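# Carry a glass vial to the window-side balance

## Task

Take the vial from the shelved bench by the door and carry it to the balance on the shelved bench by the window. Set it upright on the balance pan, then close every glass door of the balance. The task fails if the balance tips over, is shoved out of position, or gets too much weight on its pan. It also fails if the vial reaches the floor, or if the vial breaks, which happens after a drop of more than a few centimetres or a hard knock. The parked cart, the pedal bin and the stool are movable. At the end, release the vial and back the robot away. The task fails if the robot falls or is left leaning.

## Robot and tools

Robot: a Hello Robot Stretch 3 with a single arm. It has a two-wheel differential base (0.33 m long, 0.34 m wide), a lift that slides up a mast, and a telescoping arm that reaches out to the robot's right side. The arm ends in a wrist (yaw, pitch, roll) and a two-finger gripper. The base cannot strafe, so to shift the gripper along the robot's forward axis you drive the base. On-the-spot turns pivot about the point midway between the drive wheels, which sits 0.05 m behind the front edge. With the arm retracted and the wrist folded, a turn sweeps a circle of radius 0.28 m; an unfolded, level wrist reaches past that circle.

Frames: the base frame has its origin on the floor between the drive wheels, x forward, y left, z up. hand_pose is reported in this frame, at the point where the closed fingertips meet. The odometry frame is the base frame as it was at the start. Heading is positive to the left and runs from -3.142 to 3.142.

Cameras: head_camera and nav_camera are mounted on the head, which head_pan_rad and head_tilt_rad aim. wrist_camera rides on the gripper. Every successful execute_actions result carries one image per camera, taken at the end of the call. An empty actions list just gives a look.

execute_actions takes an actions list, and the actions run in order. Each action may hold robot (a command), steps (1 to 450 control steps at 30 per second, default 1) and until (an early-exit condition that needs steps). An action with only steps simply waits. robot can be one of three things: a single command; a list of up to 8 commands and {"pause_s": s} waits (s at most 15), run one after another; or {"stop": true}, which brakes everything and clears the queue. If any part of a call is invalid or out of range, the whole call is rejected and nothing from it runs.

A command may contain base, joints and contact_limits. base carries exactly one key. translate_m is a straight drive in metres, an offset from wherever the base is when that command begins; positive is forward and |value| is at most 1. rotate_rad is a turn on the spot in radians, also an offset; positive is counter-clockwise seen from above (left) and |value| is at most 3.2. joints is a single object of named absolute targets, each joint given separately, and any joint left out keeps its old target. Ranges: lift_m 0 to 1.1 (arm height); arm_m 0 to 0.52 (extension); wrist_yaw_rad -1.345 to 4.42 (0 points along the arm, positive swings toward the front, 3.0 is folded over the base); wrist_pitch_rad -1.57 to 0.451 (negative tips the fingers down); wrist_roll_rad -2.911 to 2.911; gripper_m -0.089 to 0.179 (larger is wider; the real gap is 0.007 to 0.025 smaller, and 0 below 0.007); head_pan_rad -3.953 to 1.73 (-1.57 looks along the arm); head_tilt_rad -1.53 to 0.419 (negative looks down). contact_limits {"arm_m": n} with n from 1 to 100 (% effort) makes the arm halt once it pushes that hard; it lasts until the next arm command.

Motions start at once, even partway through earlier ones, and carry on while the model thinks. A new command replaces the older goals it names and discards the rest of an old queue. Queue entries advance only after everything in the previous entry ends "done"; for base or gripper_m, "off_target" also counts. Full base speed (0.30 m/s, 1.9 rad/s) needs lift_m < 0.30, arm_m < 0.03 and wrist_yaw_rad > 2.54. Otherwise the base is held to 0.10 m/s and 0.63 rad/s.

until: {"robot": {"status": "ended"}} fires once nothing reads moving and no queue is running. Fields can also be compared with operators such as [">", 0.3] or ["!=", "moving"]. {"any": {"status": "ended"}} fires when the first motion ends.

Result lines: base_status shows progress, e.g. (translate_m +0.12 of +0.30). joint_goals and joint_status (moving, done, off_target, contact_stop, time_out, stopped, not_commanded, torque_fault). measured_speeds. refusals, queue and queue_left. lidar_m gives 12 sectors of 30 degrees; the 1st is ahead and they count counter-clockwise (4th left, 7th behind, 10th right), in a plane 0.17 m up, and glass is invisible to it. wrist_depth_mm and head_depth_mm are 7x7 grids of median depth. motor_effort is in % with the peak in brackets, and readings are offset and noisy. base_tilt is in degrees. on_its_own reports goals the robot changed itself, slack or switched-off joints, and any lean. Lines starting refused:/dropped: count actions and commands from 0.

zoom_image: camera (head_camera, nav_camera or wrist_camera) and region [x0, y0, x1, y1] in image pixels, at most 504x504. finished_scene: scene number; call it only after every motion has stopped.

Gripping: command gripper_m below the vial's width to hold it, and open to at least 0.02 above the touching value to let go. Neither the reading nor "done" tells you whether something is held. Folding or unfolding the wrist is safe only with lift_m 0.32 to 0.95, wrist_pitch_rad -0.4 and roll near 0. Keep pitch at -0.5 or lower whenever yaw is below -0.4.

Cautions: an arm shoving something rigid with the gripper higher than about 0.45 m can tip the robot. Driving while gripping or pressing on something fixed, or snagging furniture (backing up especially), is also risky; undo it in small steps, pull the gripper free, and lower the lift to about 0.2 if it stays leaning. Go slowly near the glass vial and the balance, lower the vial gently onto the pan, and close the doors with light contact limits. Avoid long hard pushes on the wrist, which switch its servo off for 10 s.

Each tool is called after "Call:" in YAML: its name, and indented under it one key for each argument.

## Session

Call:
execute_actions:
  actions: []

Scene clock: 0.00 s.
robot.base_odometry: x=+0.000 y=+0.000 heading=+0.000 (m, m, rad; robot's odometry frame)
robot.turned_by_wheels: +0.000 (rad since the last result)
robot.turned_by_imu: +0.000 (rad since the last result)
robot.base_tilt: forward=+0.3 right=-0.7 (deg)
robot.lidar_m: 1.93 1.78 1.81 1.54 1.96 1.44 1.67 0.93 0.94 1.17 1.90 2.03
robot.head_depth_mm: 1893 2842 2970 3008 3053 2976 2104 / 1874 2833 3241 3247 3190 3118 2231 / 1872 2795 2943 2944 2985 2964 2216 / 1857 2654 2693 2707 2704 2661 2234 / 1849 2402 2008 1978 1997 1989 1964 / 1835 1889 1851 1849 1836 1831 1833 / 1842 1771 1734 1731 1718 1713 1719
robot.base_status: not_commanded
robot.joint_positions: lift_m=+0.521 arm_m=+0.001 wrist_yaw_rad=+2.852 wrist_pitch_rad=-0.310 wrist_roll_rad=+0.008 gripper_m=+0.037 head_pan_rad=+0.018 head_tilt_rad=-0.018
robot.joint_goals: lift_m=+0.521 arm_m=+0.001 wrist_yaw_rad=+2.852 wrist_pitch_rad=-0.310 wrist_roll_rad=+0.008 gripper_m=+0.037 head_pan_rad=+0.018 head_tilt_rad=-0.018
robot.joint_status: lift_m=not_commanded arm_m=not_commanded wrist_yaw_rad=not_commanded wrist_pitch_rad=not_commanded wrist_roll_rad=not_commanded gripper_m=not_commanded head_pan_rad=not_commanded head_tilt_rad=not_commanded
robot.measured_speeds: translate_m=+0.000 rotate_rad=+0.000 lift_m=+0.000 arm_m=+0.000 wrist_yaw_rad=+0.000 wrist_pitch_rad=+0.000 wrist_roll_rad=+0.000 head_pan_rad=+0.000 head_tilt_rad=+0.000
robot: refusals=0 queue=idle queue_left=0
robot.motor_effort: left_wheel=+1 right_wheel=+0 lift_m=+37 arm_m=-2 wrist_yaw_rad=+0 wrist_pitch_rad=+7 wrist_roll_rad=+0 gripper_m=+0 head_pan_rad=+0 head_tilt_rad=+2 (%)
robot.hand_pose: x=+0.0462 y=+0.0811 z=+0.5587 quat_wxyz=(+0.209, +0.710, +0.007, +0.673) (m; robot's base frame)
robot.wrist_depth_mm: - - - - - - - / - - - - - - - / - - - - - - - / - - - - - - - / - - - - - - 987 / 856 852 870 821 787 822 803 / 721 726 717 705 698 697 693
pictures: head_camera (sideways: a quarter turn clockwise sets it upright), nav_camera (sideways: a quarter turn counterclockwise sets it upright), wrist_camera
Images, in order (width x height): head_camera 896x504, nav_camera 672x504, wrist_camera 644x364.

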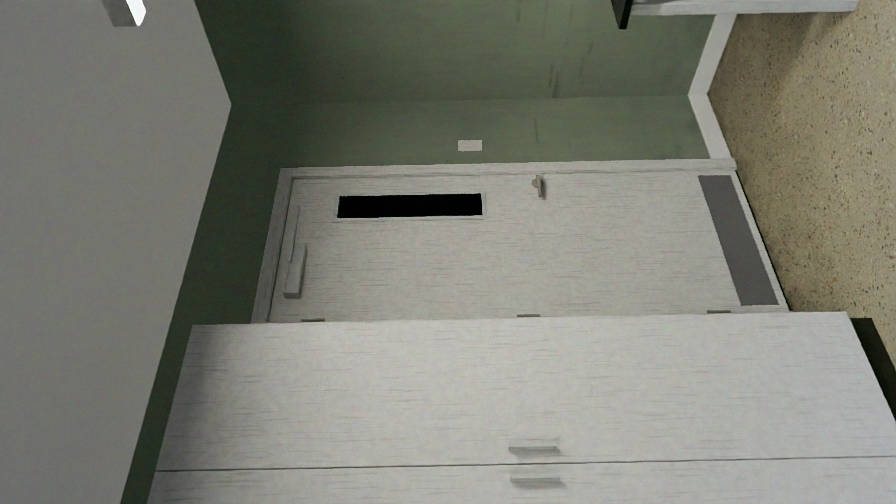

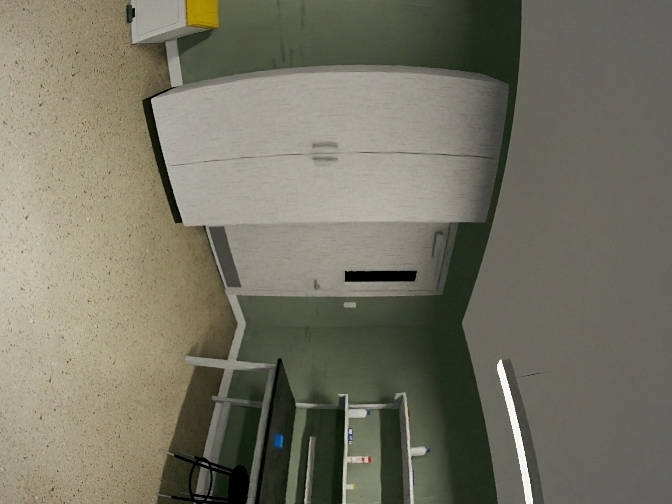

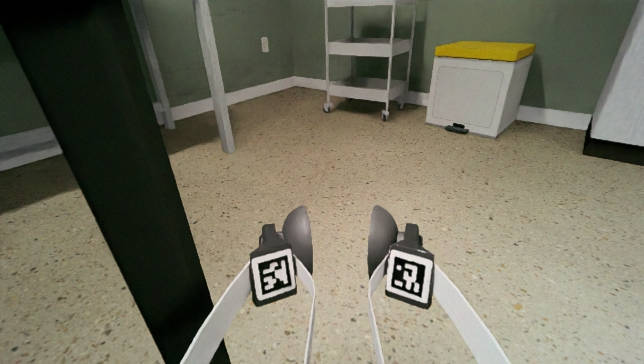

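Call:
execute_actions:
  actions:
    - {"robot":{"joints":{"head_pan_rad":-0.8,"head_tilt_rad":-0.3,"lift_m":0.28,"wrist_pitch_rad":-0.4}},"steps":100,"until":{"robot":{"head_pan_rad_status":"done"}}}

Call:
execute_actions:
  actions:
    - {"robot":{"joints":{"head_pan_rad":-3.75,"head_tilt_rad":-0.3}},"steps":100,"until":{"robot":{"status":"ended"}}}

Scene clock: 2.97 s.
robot.base_odometry: x=+0.000 y=+0.000 heading=+0.000 (m, m, rad; robot's odometry frame)
robot.turned_by_wheels: +0.000 (rad since the last result)
robot.turned_by_imu: +0.000 (rad since the last result)
robot.base_tilt: forward=+0.3 right=-0.5 (deg)
robot.lidar_m: 1.92 1.78 1.81 1.54 1.96 1.44 1.67 0.93 0.94 1.17 1.89 2.27
robot.head_depth_mm: 2232 2356 2469 2628 2695 1965 1547 / 2280 2405 2471 2589 2625 1985 1541 / 2284 2411 2529 2488 2693 2004 1547 / 2330 2431 2563 2253 2712 2011 1544 / 2344 2477 2605 2291 2702 2009 1557 / 2360 2485 2621 2583 2818 2024 1565 / 2401 2516 2645 2632 2804 2036 1567
robot.base_status: not_commanded
robot.joint_positions: lift_m=+0.441 arm_m=+0.001 wrist_yaw_rad=+2.852 wrist_pitch_rad=-0.414 wrist_roll_rad=+0.008 gripper_m=+0.037 head_pan_rad=-0.793 head_tilt_rad=-0.296
robot.joint_goals: lift_m=+0.280 arm_m=+0.001 wrist_yaw_rad=+2.852 wrist_pitch_rad=-0.400 wrist_roll_rad=+0.008 gripper_m=+0.037 head_pan_rad=-0.800 head_tilt_rad=-0.300
robot.joint_status: lift_m=moving arm_m=not_commanded wrist_yaw_rad=not_commanded wrist_pitch_rad=moving wrist_roll_rad=not_commanded gripper_m=not_commanded head_pan_rad=done head_tilt_rad=done
robot.measured_speeds: translate_m=+0.000 rotate_rad=+0.000 lift_m=-0.110 arm_m=+0.000 wrist_yaw_rad=+0.000 wrist_pitch_rad=+0.000 wrist_roll_rad=+0.000 head_pan_rad=+0.000 head_tilt_rad=+0.000
robot: refusals=0 queue=running queue_left=0
robot.motor_effort: left_wheel=+0(1) right_wheel=+0(0) lift_m=+28(38) arm_m=-1(1) wrist_yaw_rad=+0(0) wrist_pitch_rad=+4(7) wrist_roll_rad=+1(0) gripper_m=+1(0) head_pan_rad=-6(60) head_tilt_rad=-2(18) (%)
robot.hand_pose: x=+0.0429 y=+0.0699 z=+0.4548 quat_wxyz=(+0.244, +0.708, +0.043, +0.661) (m; robot's base frame)
robot.wrist_depth_mm: - - - - - - - / - - - - - - - / - - - - - - - / - - - 992 953 938 949 / 831 789 837 798 822 773 757 / 696 686 - 658 627 653 643 / 591 583 591 582 573 561 554
pictures: head_camera (sideways: a quarter turn clockwise sets it upright), nav_camera (sideways: a quarter turn counterclockwise sets it upright), wrist_camera
Images, in order (width x height): head_camera 896x504, nav_camera 672x504, wrist_camera 644x364.

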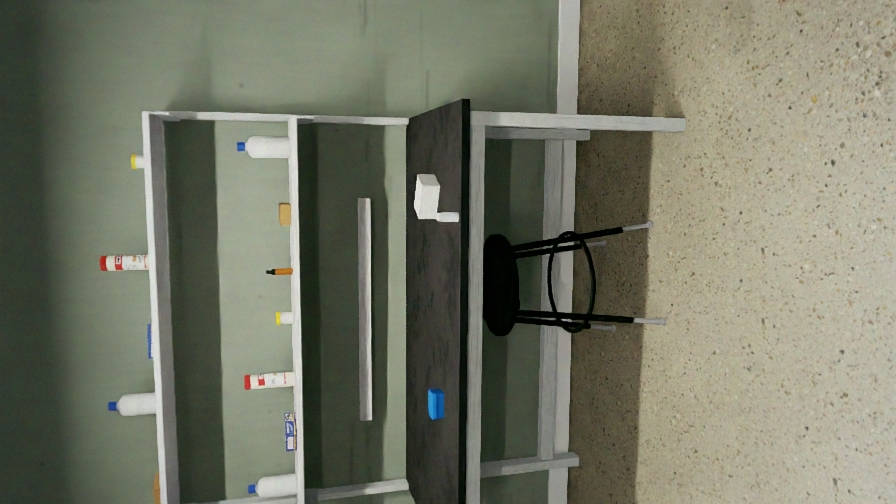

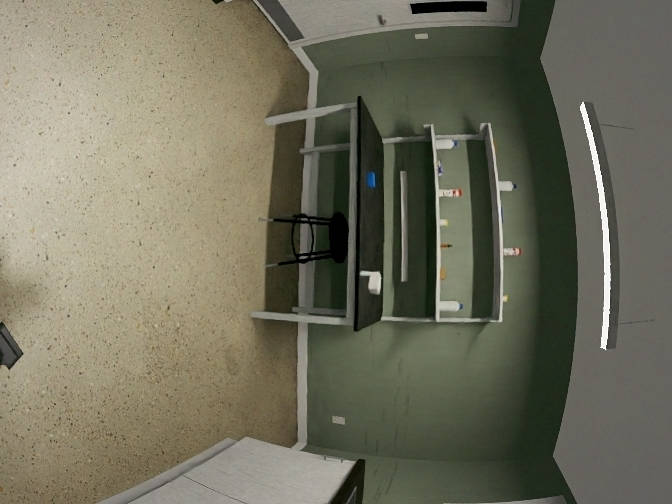

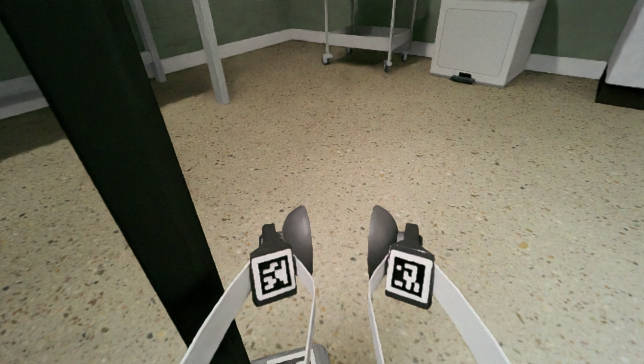

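Scene clock: 4.90 s.
robot.base_odometry: x=+0.000 y=+0.000 heading=+0.000 (m, m, rad; robot's odometry frame)
robot.turned_by_wheels: +0.000 (rad since the last result)
robot.turned_by_imu: +0.000 (rad since the last result)
robot.base_tilt: forward=+0.3 right=-0.7 (deg)
robot.lidar_m: 1.93 1.78 1.81 1.54 1.96 1.43 1.67 0.93 0.94 1.17 1.90 2.04
robot.head_depth_mm: 1735 1816 1899 1419 2103 1986 1542 / 1785 1876 1968 1440 2167 1997 1545 / 1832 1900 2022 1608 2238 1990 1544 / 1870 1981 2086 1629 2351 2017 1559 / 1955 2079 2172 2294 2417 1878 1562 / 2026 2114 2261 2407 2511 2036 1566 / 2085 2212 2321 2426 2513 2033 1567
robot.base_status: not_commanded
robot.joint_positions: lift_m=+0.280 arm_m=+0.001 wrist_yaw_rad=+2.852 wrist_pitch_rad=-0.415 wrist_roll_rad=+0.008 gripper_m=+0.037 head_pan_rad=-3.743 head_tilt_rad=-0.296
robot.joint_goals: lift_m=+0.280 arm_m=+0.001 wrist_yaw_rad=+2.852 wrist_pitch_rad=-0.400 wrist_roll_rad=+0.008 gripper_m=+0.037 head_pan_rad=-3.750 head_tilt_rad=-0.300
robot.joint_status: lift_m=done arm_m=not_commanded wrist_yaw_rad=not_commanded wrist_pitch_rad=done wrist_roll_rad=not_commanded gripper_m=not_commanded head_pan_rad=done head_tilt_rad=done
robot.measured_speeds: translate_m=+0.000 rotate_rad=+0.000 lift_m=+0.000 arm_m=+0.000 wrist_yaw_rad=+0.000 wrist_pitch_rad=+0.000 wrist_roll_rad=+0.000 head_pan_rad=+0.000 head_tilt_rad=+0.000
robot: refusals=0 queue=done queue_left=0
robot.motor_effort: left_wheel=+0(0) right_wheel=+0(0) lift_m=+27(28) arm_m=-2(2) wrist_yaw_rad=+1(0) wrist_pitch_rad=+6(7) wrist_roll_rad=+1(0) gripper_m=+0(0) head_pan_rad=-5(61) head_tilt_rad=-1(0) (%)
robot.hand_pose: x=+0.0429 y=+0.0697 z=+0.2937 quat_wxyz=(+0.244, +0.708, +0.044, +0.661) (m; robot's base frame)
robot.wrist_depth_mm: - - - - - - - / - - - - - - - / 970 - 941 922 896 873 860 / 743 - 722 706 695 674 668 / 598 564 601 571 576 555 546 / 499 494 - 475 444 469 462 / 440 - - 412 410 402 401
pictures: head_camera (sideways: a quarter turn clockwise sets it upright), nav_camera (sideways: a quarter turn counterclockwise sets it upright), wrist_camera
Images, in order (width x height): head_camera 896x504, nav_camera 672x504, wrist_camera 644x364.

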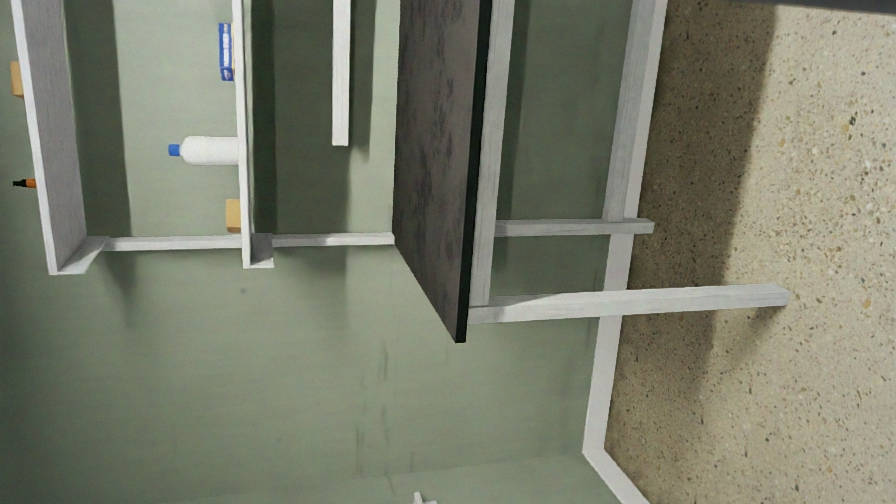

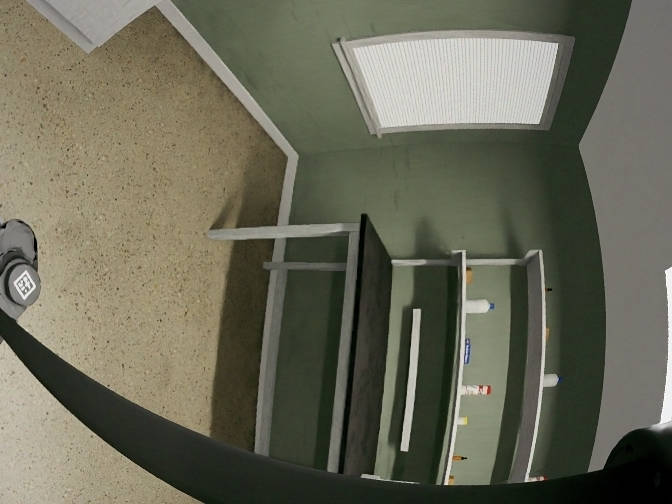

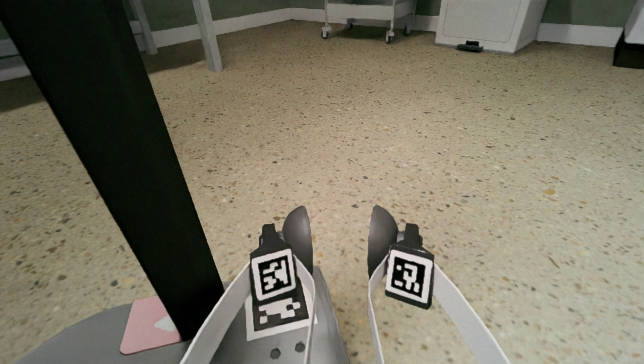

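Call:
execute_actions:
  actions:
    - {"robot":[{"base":{"rotate_rad":-0.807},"joints":{"head_pan_rad":1.3,"head_tilt_rad":-0.2}},{"base":{"translate_m":1.0}},{"base":{"translate_m":0.385}},{"base":{"rotate_rad":1.484},"joints":{"lift_m":0.6}},{"joints":{"wrist_yaw_rad":-0.07,"gripper_m":0.09,"lift_m":0.85}}],"steps":450,"until":{"robot":{"status":"ended"}}}
    - {"steps":450,"until":{"robot":{"status":"ended"}}}

Scene clock: 27.00 s.
robot.base_odometry: x=+0.958 y=-1.000 heading=+0.677 (m, m, rad; robot's odometry frame)
robot.turned_by_wheels: +0.677 (rad since the last result)
robot.turned_by_imu: +0.688 (rad since the last result)
robot.base_tilt: forward=+0.4 right=-0.6 (deg)
robot.lidar_m: 1.66 1.71 2.42 2.79 1.49 1.11 1.07 1.74 0.59 0.69 0.69 1.21
robot.head_depth_mm: 2876 3456 3506 3484 2918 2238 1680 / 2875 3524 3635 3795 3386 2252 1694 / 2845 3425 3532 3648 3429 2260 1696 / 2601 3351 3441 3536 3226 2258 1698 / 2472 3221 3345 3457 3413 2286 1708 / 2440 3190 3253 3298 3308 2326 1722 / 2985 3051 3138 3268 3291 2324 1735
robot.base_status: done (rotate_rad +1.4839 of +1.4840)
robot.joint_positions: lift_m=+0.850 arm_m=+0.001 wrist_yaw_rad=-0.068 wrist_pitch_rad=-0.416 wrist_roll_rad=+0.008 gripper_m=+0.090 head_pan_rad=+1.293 head_tilt_rad=-0.210
robot.joint_goals: lift_m=+0.850 arm_m=+0.001 wrist_yaw_rad=-0.070 wrist_pitch_rad=-0.400 wrist_roll_rad=+0.008 gripper_m=+0.090 head_pan_rad=+1.300 head_tilt_rad=-0.200
robot.joint_status: lift_m=done arm_m=not_commanded wrist_yaw_rad=done wrist_pitch_rad=done wrist_roll_rad=not_commanded gripper_m=done head_pan_rad=done head_tilt_rad=done
robot.measured_speeds: translate_m=+0.000 rotate_rad=+0.000 lift_m=+0.000 arm_m=+0.000 wrist_yaw_rad=+0.000 wrist_pitch_rad=+0.000 wrist_roll_rad=+0.000 head_pan_rad=+0.000 head_tilt_rad=+0.000
robot: refusals=0 queue=done queue_left=0
robot.motor_effort: left_wheel=-1(9) right_wheel=+3(11) lift_m=+46(47) arm_m=-2(1) wrist_yaw_rad=-1(1) wrist_pitch_rad=+6(6) wrist_roll_rad=+0(0) gripper_m=+0(98) head_pan_rad=+4(60) head_tilt_rad=+4(13) (%)
robot.hand_pose: x=-0.0367 y=-0.3698 z=+0.8627 quat_wxyz=(+0.684, +0.122, -0.699, -0.170) (m; robot's base frame)
robot.wrist_depth_mm: 952 940 926 953 927 950 936 / 782 763 736 654 684 - - / 521 510 500 489 480 467 - / 396 389 382 356 371 364 356 / 344 340 336 334 336 387 383 / - - - - - 445 - / - - 978 987 971 571 948
pictures: head_camera (sideways: a quarter turn clockwise sets it upright), nav_camera (sideways: a quarter turn counterclockwise sets it upright), wrist_camera
Images, in order (width x height): head_camera 896x504, nav_camera 672x504, wrist_camera 644x364.

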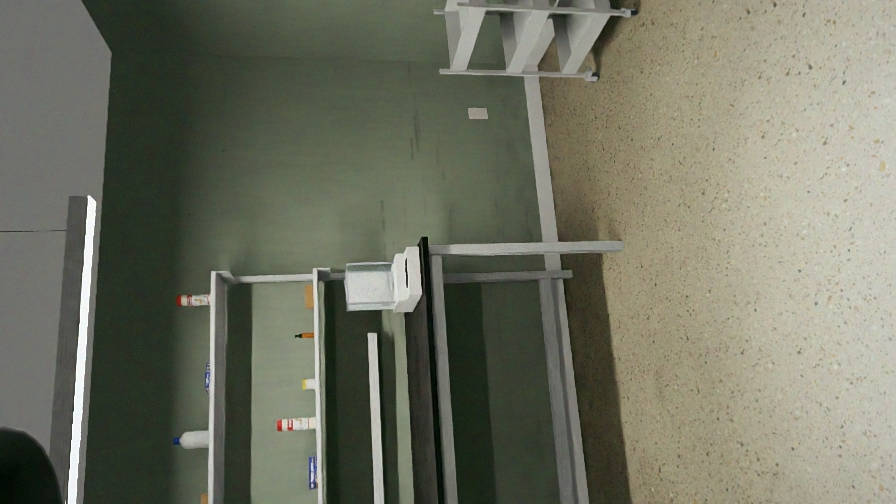

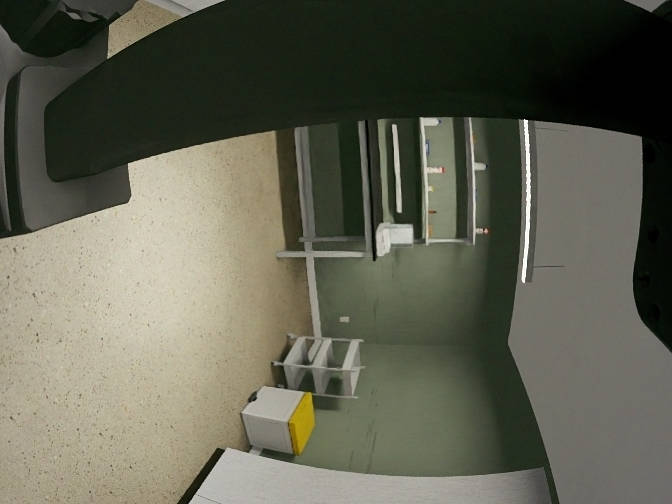

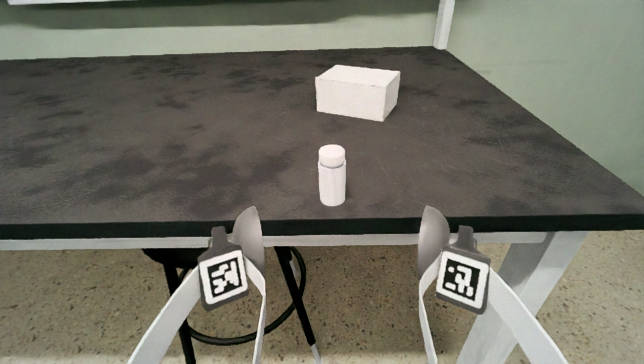

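Call:
execute_actions:
  actions:
    - {"robot":{"joints":{"lift_m":0.79,"arm_m":0.148}},"steps":450,"until":{"robot":{"status":"ended"}}}

Call:
zoom_image:
  camera: "head_camera"
  region: [320,220,460,340]

Scene clock: 31.60 s.
robot.base_odometry: x=+0.958 y=-1.000 heading=+0.677 (m, m, rad; robot's odometry frame)
robot.turned_by_wheels: +0.000 (rad since the last result)
robot.turned_by_imu: +0.000 (rad since the last result)
robot.base_tilt: forward=+0.3 right=-0.5 (deg)
robot.lidar_m: 1.66 1.71 2.41 2.78 1.49 1.10 1.07 1.74 0.60 0.70 0.70 1.22
robot.head_depth_mm: 2862 3418 3500 3490 2940 2238 1685 / 2871 3544 3648 3770 3375 2270 1685 / 2829 3430 3550 3683 3436 2272 1701 / 2608 3314 3445 3539 3203 2273 1706 / 2469 3244 3344 3484 3479 2281 1701 / 2460 3138 3254 3284 3281 2298 1731 / 2979 3062 3119 3248 3255 2306 1716
robot.base_status: done (rotate_rad +1.4839 of +1.4840)
robot.joint_positions: lift_m=+0.790 arm_m=+0.148 wrist_yaw_rad=-0.069 wrist_pitch_rad=-0.416 wrist_roll_rad=+0.008 gripper_m=+0.090 head_pan_rad=+1.293 head_tilt_rad=-0.210
robot.joint_goals: lift_m=+0.790 arm_m=+0.148 wrist_yaw_rad=-0.070 wrist_pitch_rad=-0.400 wrist_roll_rad=+0.008 gripper_m=+0.090 head_pan_rad=+1.300 head_tilt_rad=-0.200
robot.joint_status: lift_m=done arm_m=done wrist_yaw_rad=done wrist_pitch_rad=done wrist_roll_rad=not_commanded gripper_m=done head_pan_rad=done head_tilt_rad=done
robot.measured_speeds: translate_m=+0.000 rotate_rad=+0.000 lift_m=+0.000 arm_m=+0.000 wrist_yaw_rad=+0.000 wrist_pitch_rad=+0.000 wrist_roll_rad=+0.000 head_pan_rad=+0.000 head_tilt_rad=+0.000
robot: refusals=0 queue=done queue_left=0
robot.motor_effort: left_wheel=-1(1) right_wheel=+3(3) lift_m=+27(46) arm_m=+3(5) wrist_yaw_rad=-1(1) wrist_pitch_rad=+7(7) wrist_roll_rad=+0(0) gripper_m=+1(0) head_pan_rad=+5(4) head_tilt_rad=+4(4) (%)
robot.hand_pose: x=-0.0369 y=-0.5168 z=+0.8034 quat_wxyz=(+0.684, +0.122, -0.699, -0.171) (m; robot's base frame)
robot.wrist_depth_mm: 799 789 791 791 787 795 807 / 567 548 528 394 381 488 860 / 379 373 367 357 352 341 334 / 287 281 276 273 268 264 261 / 229 228 232 171 220 216 212 / 191 191 182 181 181 184 180 / 182 181 180 179 178 177 176
pictures: head_camera (sideways: a quarter turn clockwise sets it upright), nav_camera (sideways: a quarter turn counterclockwise sets it upright), wrist_camera
Images, in order (width x height): head_camera 896x504, nav_camera 672x504, wrist_camera 644x364.

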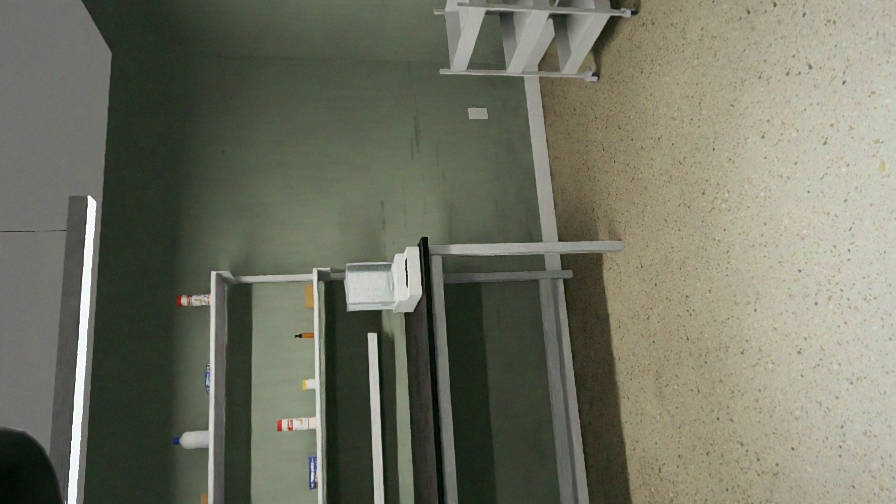

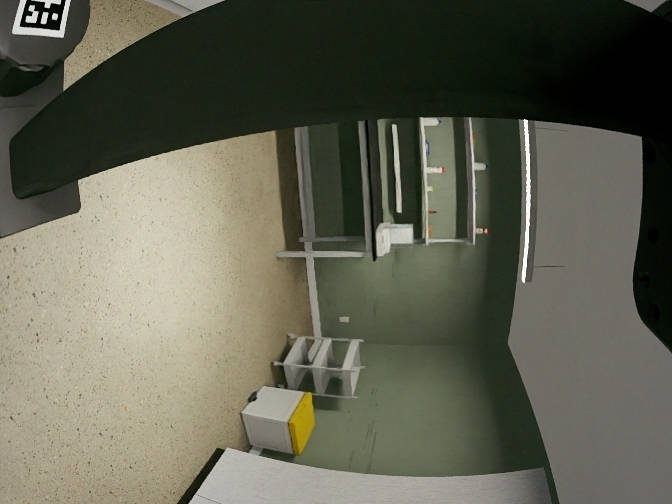

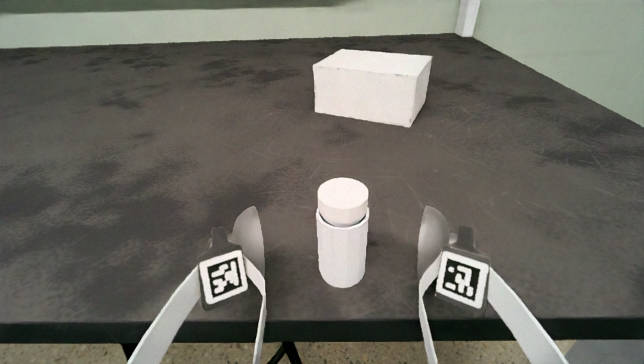

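Region (320, 220, 460, 340) of head_camera's 896x504 image, scaled by 3.600, with more detail than that image has; it fills the top 432 rows of this view, and the rest is white.

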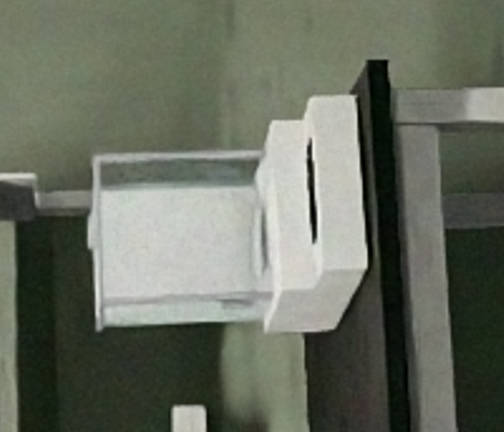

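Call:
execute_actions:
  actions:
    - {"robot":[{"joints":{"arm_m":0.157,"lift_m":0.786}},{"joints":{"gripper_m":-0.02}},{"joints":{"lift_m":0.805}},{"joints":{"arm_m":0.0}}],"steps":450,"until":{"robot":{"arm_m":["<",0.13]}}}

Call:
execute_actions:
  actions:
    - {"steps":100,"until":{"robot":{"status":"ended"}}}
    - {"robot":[{"joints":{"lift_m":0.28,"wrist_yaw_rad":2.8,"head_pan_rad":-2.7,"head_tilt_rad":-0.5},"base":{"rotate_rad":-1.97}},{"base":{"translate_m":-1.0}},{"base":{"translate_m":-1.0}},{"base":{"translate_m":-0.5}}],"steps":450,"until":{"robot":{"status":"ended"}}}
    - {"steps":450,"until":{"robot":{"status":"ended"}}}

Scene clock: 41.70 s.
robot.base_odometry: x=+0.958 y=-1.000 heading=+0.677 (m, m, rad; robot's odometry frame)
robot.turned_by_wheels: +0.000 (rad since the last result)
robot.turned_by_imu: +0.000 (rad since the last result)
robot.base_tilt: forward=+0.3 right=-0.6 (deg)
robot.lidar_m: 1.66 1.70 2.41 2.78 1.49 1.11 1.07 1.74 0.60 0.70 0.70 1.21
robot.head_depth_mm: 2855 3438 3494 3447 2946 2240 1677 / 2818 3529 3660 3766 3386 2239 1702 / 2837 3408 3518 3706 3348 2269 1694 / 2636 3316 3461 3544 3270 2299 1705 / 2437 3223 3314 3444 3448 2285 1711 / 2461 3130 3214 3358 3285 2310 1718 / 2959 3043 3108 3285 3274 2295 1732
robot.base_status: done (rotate_rad +1.4839 of +1.4840)
robot.joint_positions: lift_m=+0.805 arm_m=+0.129 wrist_yaw_rad=-0.069 wrist_pitch_rad=-0.417 wrist_roll_rad=+0.008 gripper_m=-0.019 head_pan_rad=+1.293 head_tilt_rad=-0.210
robot.joint_goals: lift_m=+0.805 arm_m=+0.000 wrist_yaw_rad=-0.070 wrist_pitch_rad=-0.400 wrist_roll_rad=+0.008 gripper_m=-0.020 head_pan_rad=+1.300 head_tilt_rad=-0.200
robot.joint_status: lift_m=done arm_m=moving wrist_yaw_rad=done wrist_pitch_rad=done wrist_roll_rad=not_commanded gripper_m=done head_pan_rad=done head_tilt_rad=done
robot.measured_speeds: translate_m=+0.000 rotate_rad=+0.000 lift_m=+0.000 arm_m=-0.087 wrist_yaw_rad=+0.000 wrist_pitch_rad=+0.000 wrist_roll_rad=+0.000 head_pan_rad=+0.000 head_tilt_rad=+0.000
robot: refusals=0 queue=running queue_left=0
robot.motor_effort: left_wheel=-1(1) right_wheel=+3(3) lift_m=+46(48) arm_m=-5(6) wrist_yaw_rad=-1(1) wrist_pitch_rad=+7(7) wrist_roll_rad=+0(0) gripper_m=-19(98) head_pan_rad=+3(5) head_tilt_rad=+4(4) (%)
robot.hand_pose: x=-0.0369 y=-0.4977 z=+0.8176 quat_wxyz=(+0.684, +0.122, -0.699, -0.171) (m; robot's base frame)
robot.wrist_depth_mm: 828 820 821 813 807 832 832 / 611 595 574 477 460 522 912 / 414 408 395 386 375 370 368 / 313 307 302 297 292 288 282 / 251 248 245 151 242 235 231 / 209 207 205 174 197 198 196 / 926 919 911 895 887 891 306
pictures: head_camera (sideways: a quarter turn clockwise sets it upright), nav_camera (sideways: a quarter turn counterclockwise sets it upright), wrist_camera
Images, in order (width x height): head_camera 896x504, nav_camera 672x504, wrist_camera 644x364.

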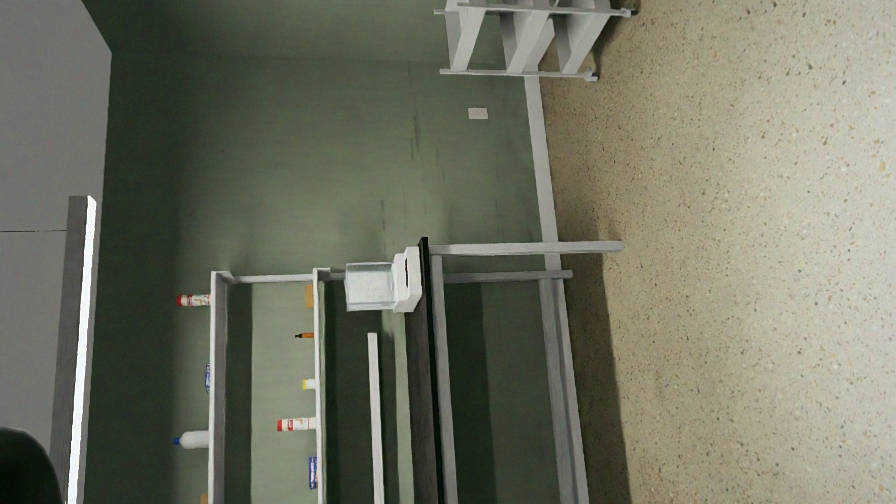

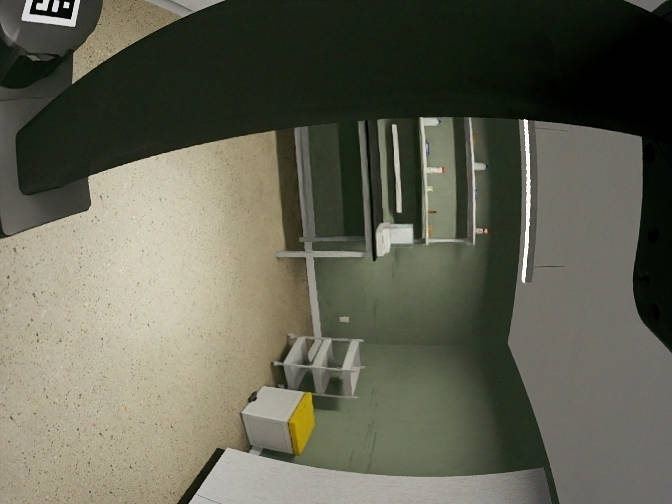

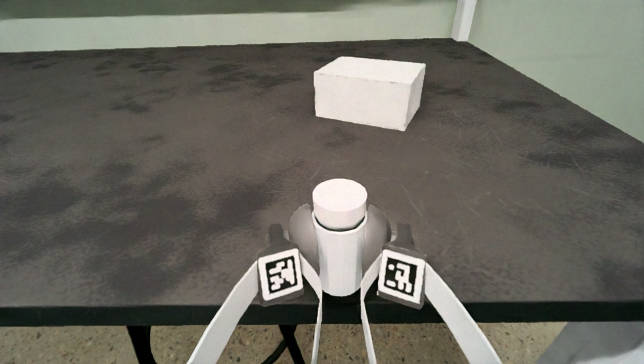

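Scene clock: 62.03 s.
robot.base_odometry: x=+0.272 y=+1.404 heading=-1.293 (m, m, rad; robot's odometry frame)
robot.turned_by_wheels: -1.970 (rad since the last result)
robot.turned_by_imu: -1.991 (rad since the last result)
robot.base_tilt: forward=+0.3 right=-0.6 (deg)
robot.lidar_m: 3.09 1.81 0.92 0.64 0.64 0.67 1.18 1.02 0.41 1.68 2.14 2.17
robot.head_depth_mm: 956 1034 1125 1237 1374 1503 1307 / 961 1040 1136 1245 1388 1505 1315 / 964 1043 1137 1254 1392 1513 1317 / 970 1049 1147 1263 1402 1528 1320 / 950 1033 1126 1151 1360 1476 1324 / 811 1058 1143 818 675 1511 1330 / 881 1052 671 633 542 486 547
robot.base_status: done (translate_m -0.5000 of -0.5000)
robot.joint_positions: lift_m=+0.280 arm_m=+0.001 wrist_yaw_rad=+2.798 wrist_pitch_rad=-0.418 wrist_roll_rad=+0.008 gripper_m=-0.019 head_pan_rad=-2.693 head_tilt_rad=-0.495
robot.joint_goals: lift_m=+0.280 arm_m=+0.000 wrist_yaw_rad=+2.800 wrist_pitch_rad=-0.400 wrist_roll_rad=+0.008 gripper_m=-0.020 head_pan_rad=-2.700 head_tilt_rad=-0.500
robot.joint_status: lift_m=done arm_m=done wrist_yaw_rad=done wrist_pitch_rad=done wrist_roll_rad=not_commanded gripper_m=done head_pan_rad=done head_tilt_rad=done
robot.measured_speeds: translate_m=+0.000 rotate_rad=+0.000 lift_m=+0.000 arm_m=+0.000 wrist_yaw_rad=+0.000 wrist_pitch_rad=+0.000 wrist_roll_rad=+0.000 head_pan_rad=+0.000 head_tilt_rad=+0.000
robot: refusals=0 queue=done queue_left=0
robot.motor_effort: left_wheel=+2(6) right_wheel=-2(10) lift_m=+27(48) arm_m=-5(4) wrist_yaw_rad=+2(1) wrist_pitch_rad=+7(7) wrist_roll_rad=+0(0) gripper_m=-20(19) head_pan_rad=-5(61) head_tilt_rad=-2(18) (%)
robot.hand_pose: x=+0.0543 y=+0.0654 z=+0.2931 quat_wxyz=(+0.263, +0.709, +0.025, +0.654) (m; robot's base frame)
robot.wrist_depth_mm: - 954 787 897 - - - / - - 856 974 - - - / - 887 906 928 898 860 853 / 701 703 718 707 684 681 660 / 592 - 578 151 569 553 543 / 494 486 504 168 466 464 459 / 440 - - 411 408 405 402
pictures: head_camera (sideways: a quarter turn clockwise sets it upright), nav_camera (sideways: a quarter turn counterclockwise sets it upright), wrist_camera
Images, in order (width x height): head_camera 896x504, nav_camera 672x504, wrist_camera 644x364.

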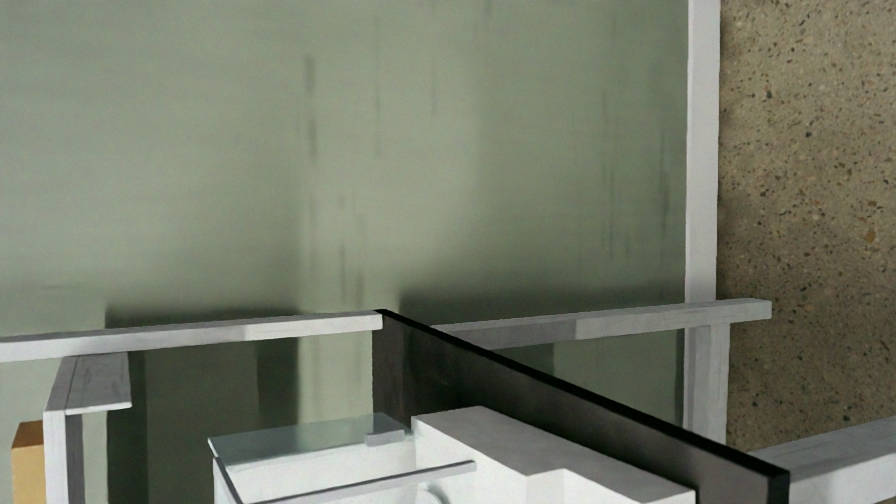

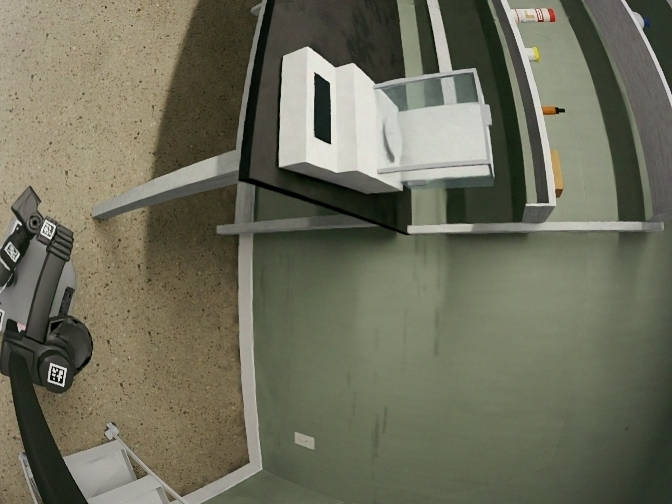

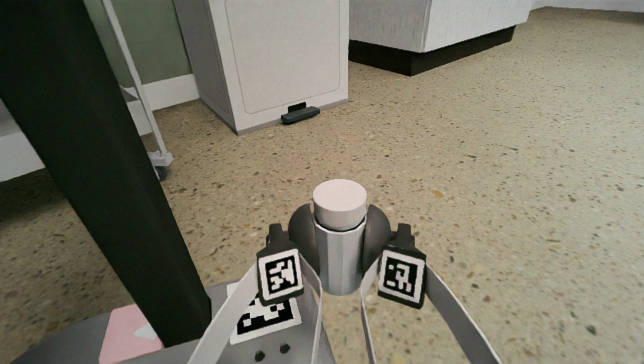

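Call:
execute_actions:
  actions:
    - {"robot":[{"base":{"rotate_rad":-0.16}},{"base":{"translate_m":-0.66},"joints":{"lift_m":0.93,"head_pan_rad":-1.57,"head_tilt_rad":-0.5}},{"base":{"rotate_rad":0.55},"joints":{"wrist_yaw_rad":1.0}}],"steps":450,"until":{"robot":{"status":"ended"}}}

Scene clock: 75.33 s.
robot.base_odometry: x=+0.195 y=+2.059 heading=-0.903 (m, m, rad; robot's odometry frame)
robot.turned_by_wheels: +0.390 (rad since the last result)
robot.turned_by_imu: +0.390 (rad since the last result)
robot.base_tilt: forward=+0.3 right=-0.6 (deg)
robot.lidar_m: 1.70 0.38 0.33 0.81 0.83 0.63 0.61 0.63 0.69 0.57 0.57 3.33
robot.head_depth_mm: 1330 1705 1333 832 640 1587 - / 1720 2084 623 630 633 1594 - / 2453 2677 1371 631 628 1607 - / 2495 2652 1271 603 616 1617 1322 / 2474 2666 1398 653 613 1616 1354 / 2485 2676 2892 723 608 707 - / 2482 2736 2927 2902 648 1618 1412
robot.base_status: done (rotate_rad +0.5499 of +0.5500)
robot.joint_positions: lift_m=+0.930 arm_m=+0.001 wrist_yaw_rad=+1.003 wrist_pitch_rad=-0.418 wrist_roll_rad=+0.008 gripper_m=-0.019 head_pan_rad=-1.577 head_tilt_rad=-0.495
robot.joint_goals: lift_m=+0.930 arm_m=+0.000 wrist_yaw_rad=+1.000 wrist_pitch_rad=-0.400 wrist_roll_rad=+0.008 gripper_m=-0.020 head_pan_rad=-1.570 head_tilt_rad=-0.500
robot.joint_status: lift_m=done arm_m=done wrist_yaw_rad=done wrist_pitch_rad=done wrist_roll_rad=not_commanded gripper_m=done head_pan_rad=done head_tilt_rad=done
robot.measured_speeds: translate_m=+0.000 rotate_rad=+0.000 lift_m=+0.000 arm_m=+0.000 wrist_yaw_rad=+0.000 wrist_pitch_rad=+0.000 wrist_roll_rad=+0.000 head_pan_rad=+0.000 head_tilt_rad=+0.000
robot: refusals=0 queue=done queue_left=0
robot.motor_effort: left_wheel=-1(8) right_wheel=+3(11) lift_m=+46(50) arm_m=-6(4) wrist_yaw_rad=-2(2) wrist_pitch_rad=+7(7) wrist_roll_rad=+0(1) gripper_m=-20(20) head_pan_rad=+5(60) head_tilt_rad=-2(2) (%)
robot.hand_pose: x=+0.1677 y=-0.2668 z=+0.9424 quat_wxyz=(+0.675, +0.462, -0.539, +0.202) (m; robot's base frame)
robot.wrist_depth_mm: - - - - - - - / - - - - - - - / - - - - - - 288 / - - - - - - 288 / - - - 151 - - 344 / - - - 174 - 446 - / - - - - - 988 -
pictures: head_camera (sideways: a quarter turn clockwise sets it upright), nav_camera (sideways: a quarter turn counterclockwise sets it upright), wrist_camera
Images, in order (width x height): head_camera 896x504, nav_camera 672x504, wrist_camera 644x364.

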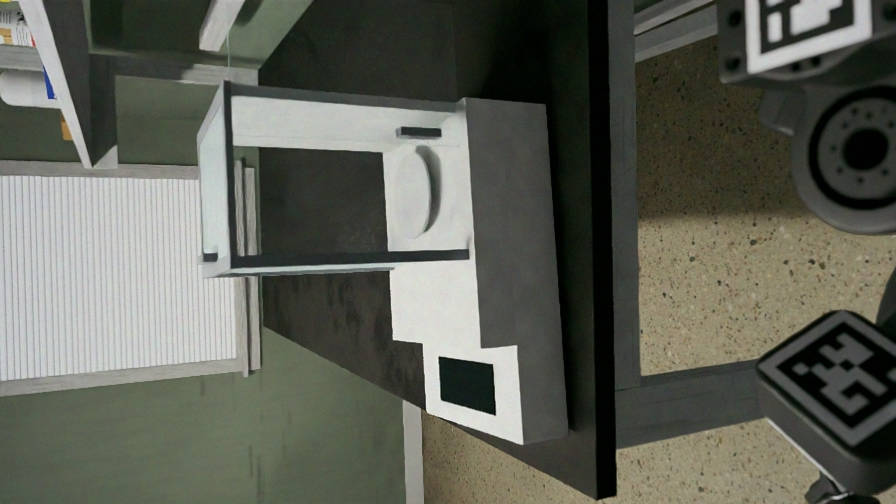

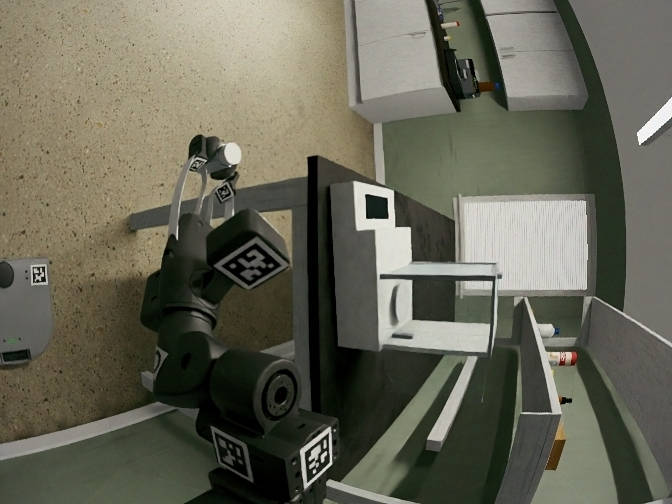

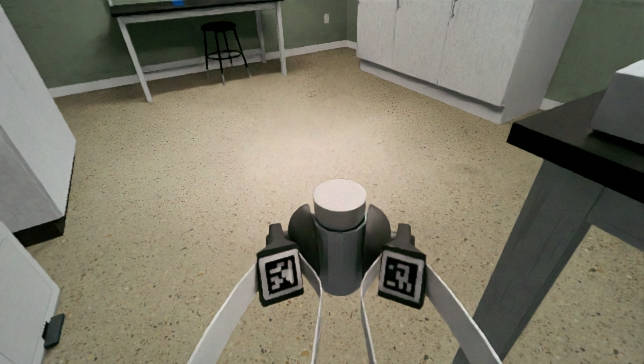

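Call:
execute_actions:
  actions:
    - {"robot":[{"base":{"rotate_rad":0.09},"joints":{"wrist_yaw_rad":-0.07,"lift_m":1.08}},{"base":{"translate_m":-0.055},"joints":{"arm_m":0.11}}],"steps":450,"until":{"robot":{"status":"ended"}}}

Scene clock: 83.23 s.
robot.base_odometry: x=+0.157 y=+2.099 heading=-0.813 (m, m, rad; robot's odometry frame)
robot.turned_by_wheels: +0.090 (rad since the last result)
robot.turned_by_imu: +0.090 (rad since the last result)
robot.base_tilt: forward=+0.3 right=-0.6 (deg)
robot.lidar_m: 1.15 0.37 0.42 0.81 0.73 0.56 0.55 0.59 0.66 0.58 0.58 3.64
robot.head_depth_mm: 1326 - - - 625 1499 1309 / 2435 - - - 613 1592 1312 / 2471 2589 - - 603 1608 1323 / 2480 2643 745 634 611 1609 1319 / 2517 2723 2846 641 618 1623 1297 / 2517 2750 3002 730 619 730 857 / 2532 2756 2967 2894 676 1627 1331
robot.base_status: done (translate_m -0.0550 of -0.0550)
robot.joint_positions: lift_m=+1.080 arm_m=+0.110 wrist_yaw_rad=-0.069 wrist_pitch_rad=-0.418 wrist_roll_rad=+0.008 gripper_m=-0.019 head_pan_rad=-1.577 head_tilt_rad=-0.495
robot.joint_goals: lift_m=+1.080 arm_m=+0.110 wrist_yaw_rad=-0.070 wrist_pitch_rad=-0.400 wrist_roll_rad=+0.008 gripper_m=-0.020 head_pan_rad=-1.570 head_tilt_rad=-0.500
robot.joint_status: lift_m=done arm_m=done wrist_yaw_rad=done wrist_pitch_rad=done wrist_roll_rad=not_commanded gripper_m=done head_pan_rad=done head_tilt_rad=done
robot.measured_speeds: translate_m=+0.000 rotate_rad=+0.000 lift_m=+0.000 arm_m=+0.000 wrist_yaw_rad=+0.000 wrist_pitch_rad=+0.000 wrist_roll_rad=+0.000 head_pan_rad=+0.000 head_tilt_rad=+0.000
robot: refusals=0 queue=done queue_left=0
robot.motor_effort: left_wheel=-1(6) right_wheel=+3(7) lift_m=+46(49) arm_m=+2(4) wrist_yaw_rad=+0(3) wrist_pitch_rad=+7(7) wrist_roll_rad=+0(0) gripper_m=-20(20) head_pan_rad=+5(4) head_tilt_rad=-2(2) (%)
robot.hand_pose: x=-0.0369 y=-0.4786 z=+1.0923 quat_wxyz=(+0.684, +0.122, -0.699, -0.171) (m; robot's base frame)
robot.wrist_depth_mm: - - - - 335 816 587 / - - - 920 341 854 675 / - - 717 415 347 628 614 / - - 365 324 306 487 483 / - 359 293 150 293 401 395 / - 332 324 174 330 340 335 / - 403 318 308 299 292 289
pictures: head_camera (sideways: a quarter turn clockwise sets it upright), nav_camera (sideways: a quarter turn counterclockwise sets it upright), wrist_camera
Images, in order (width x height): head_camera 896x504, nav_camera 672x504, wrist_camera 644x364.

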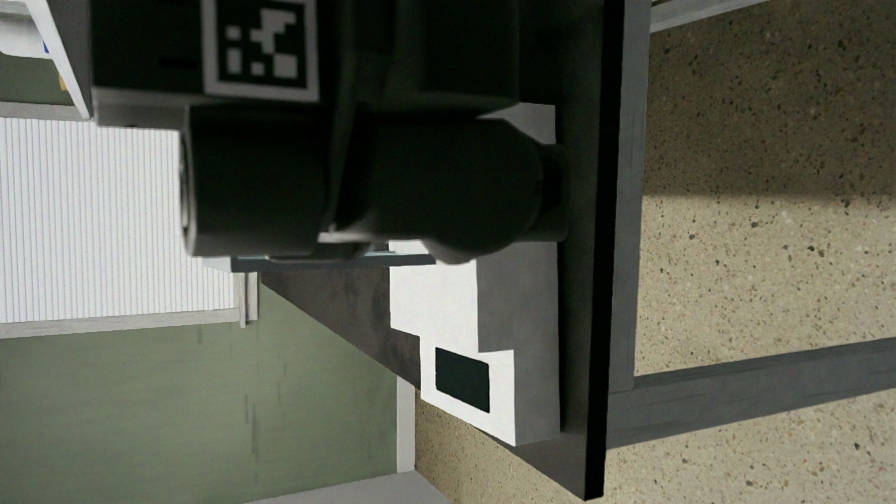

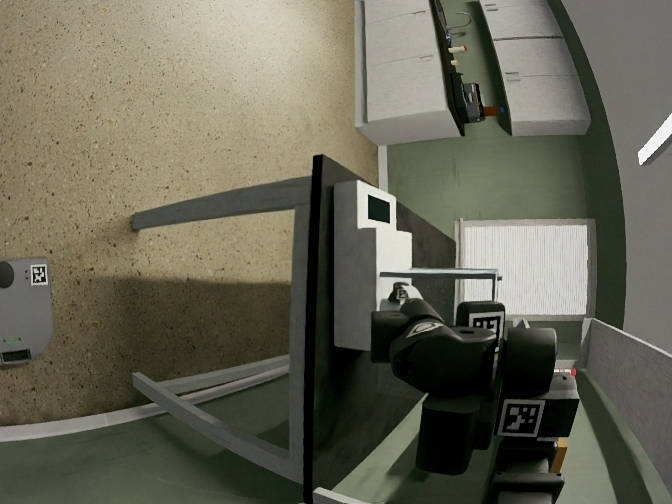

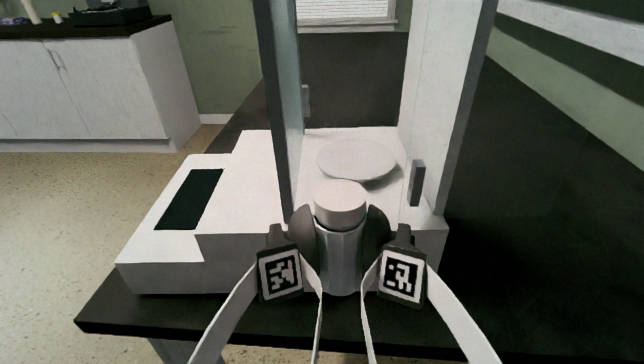

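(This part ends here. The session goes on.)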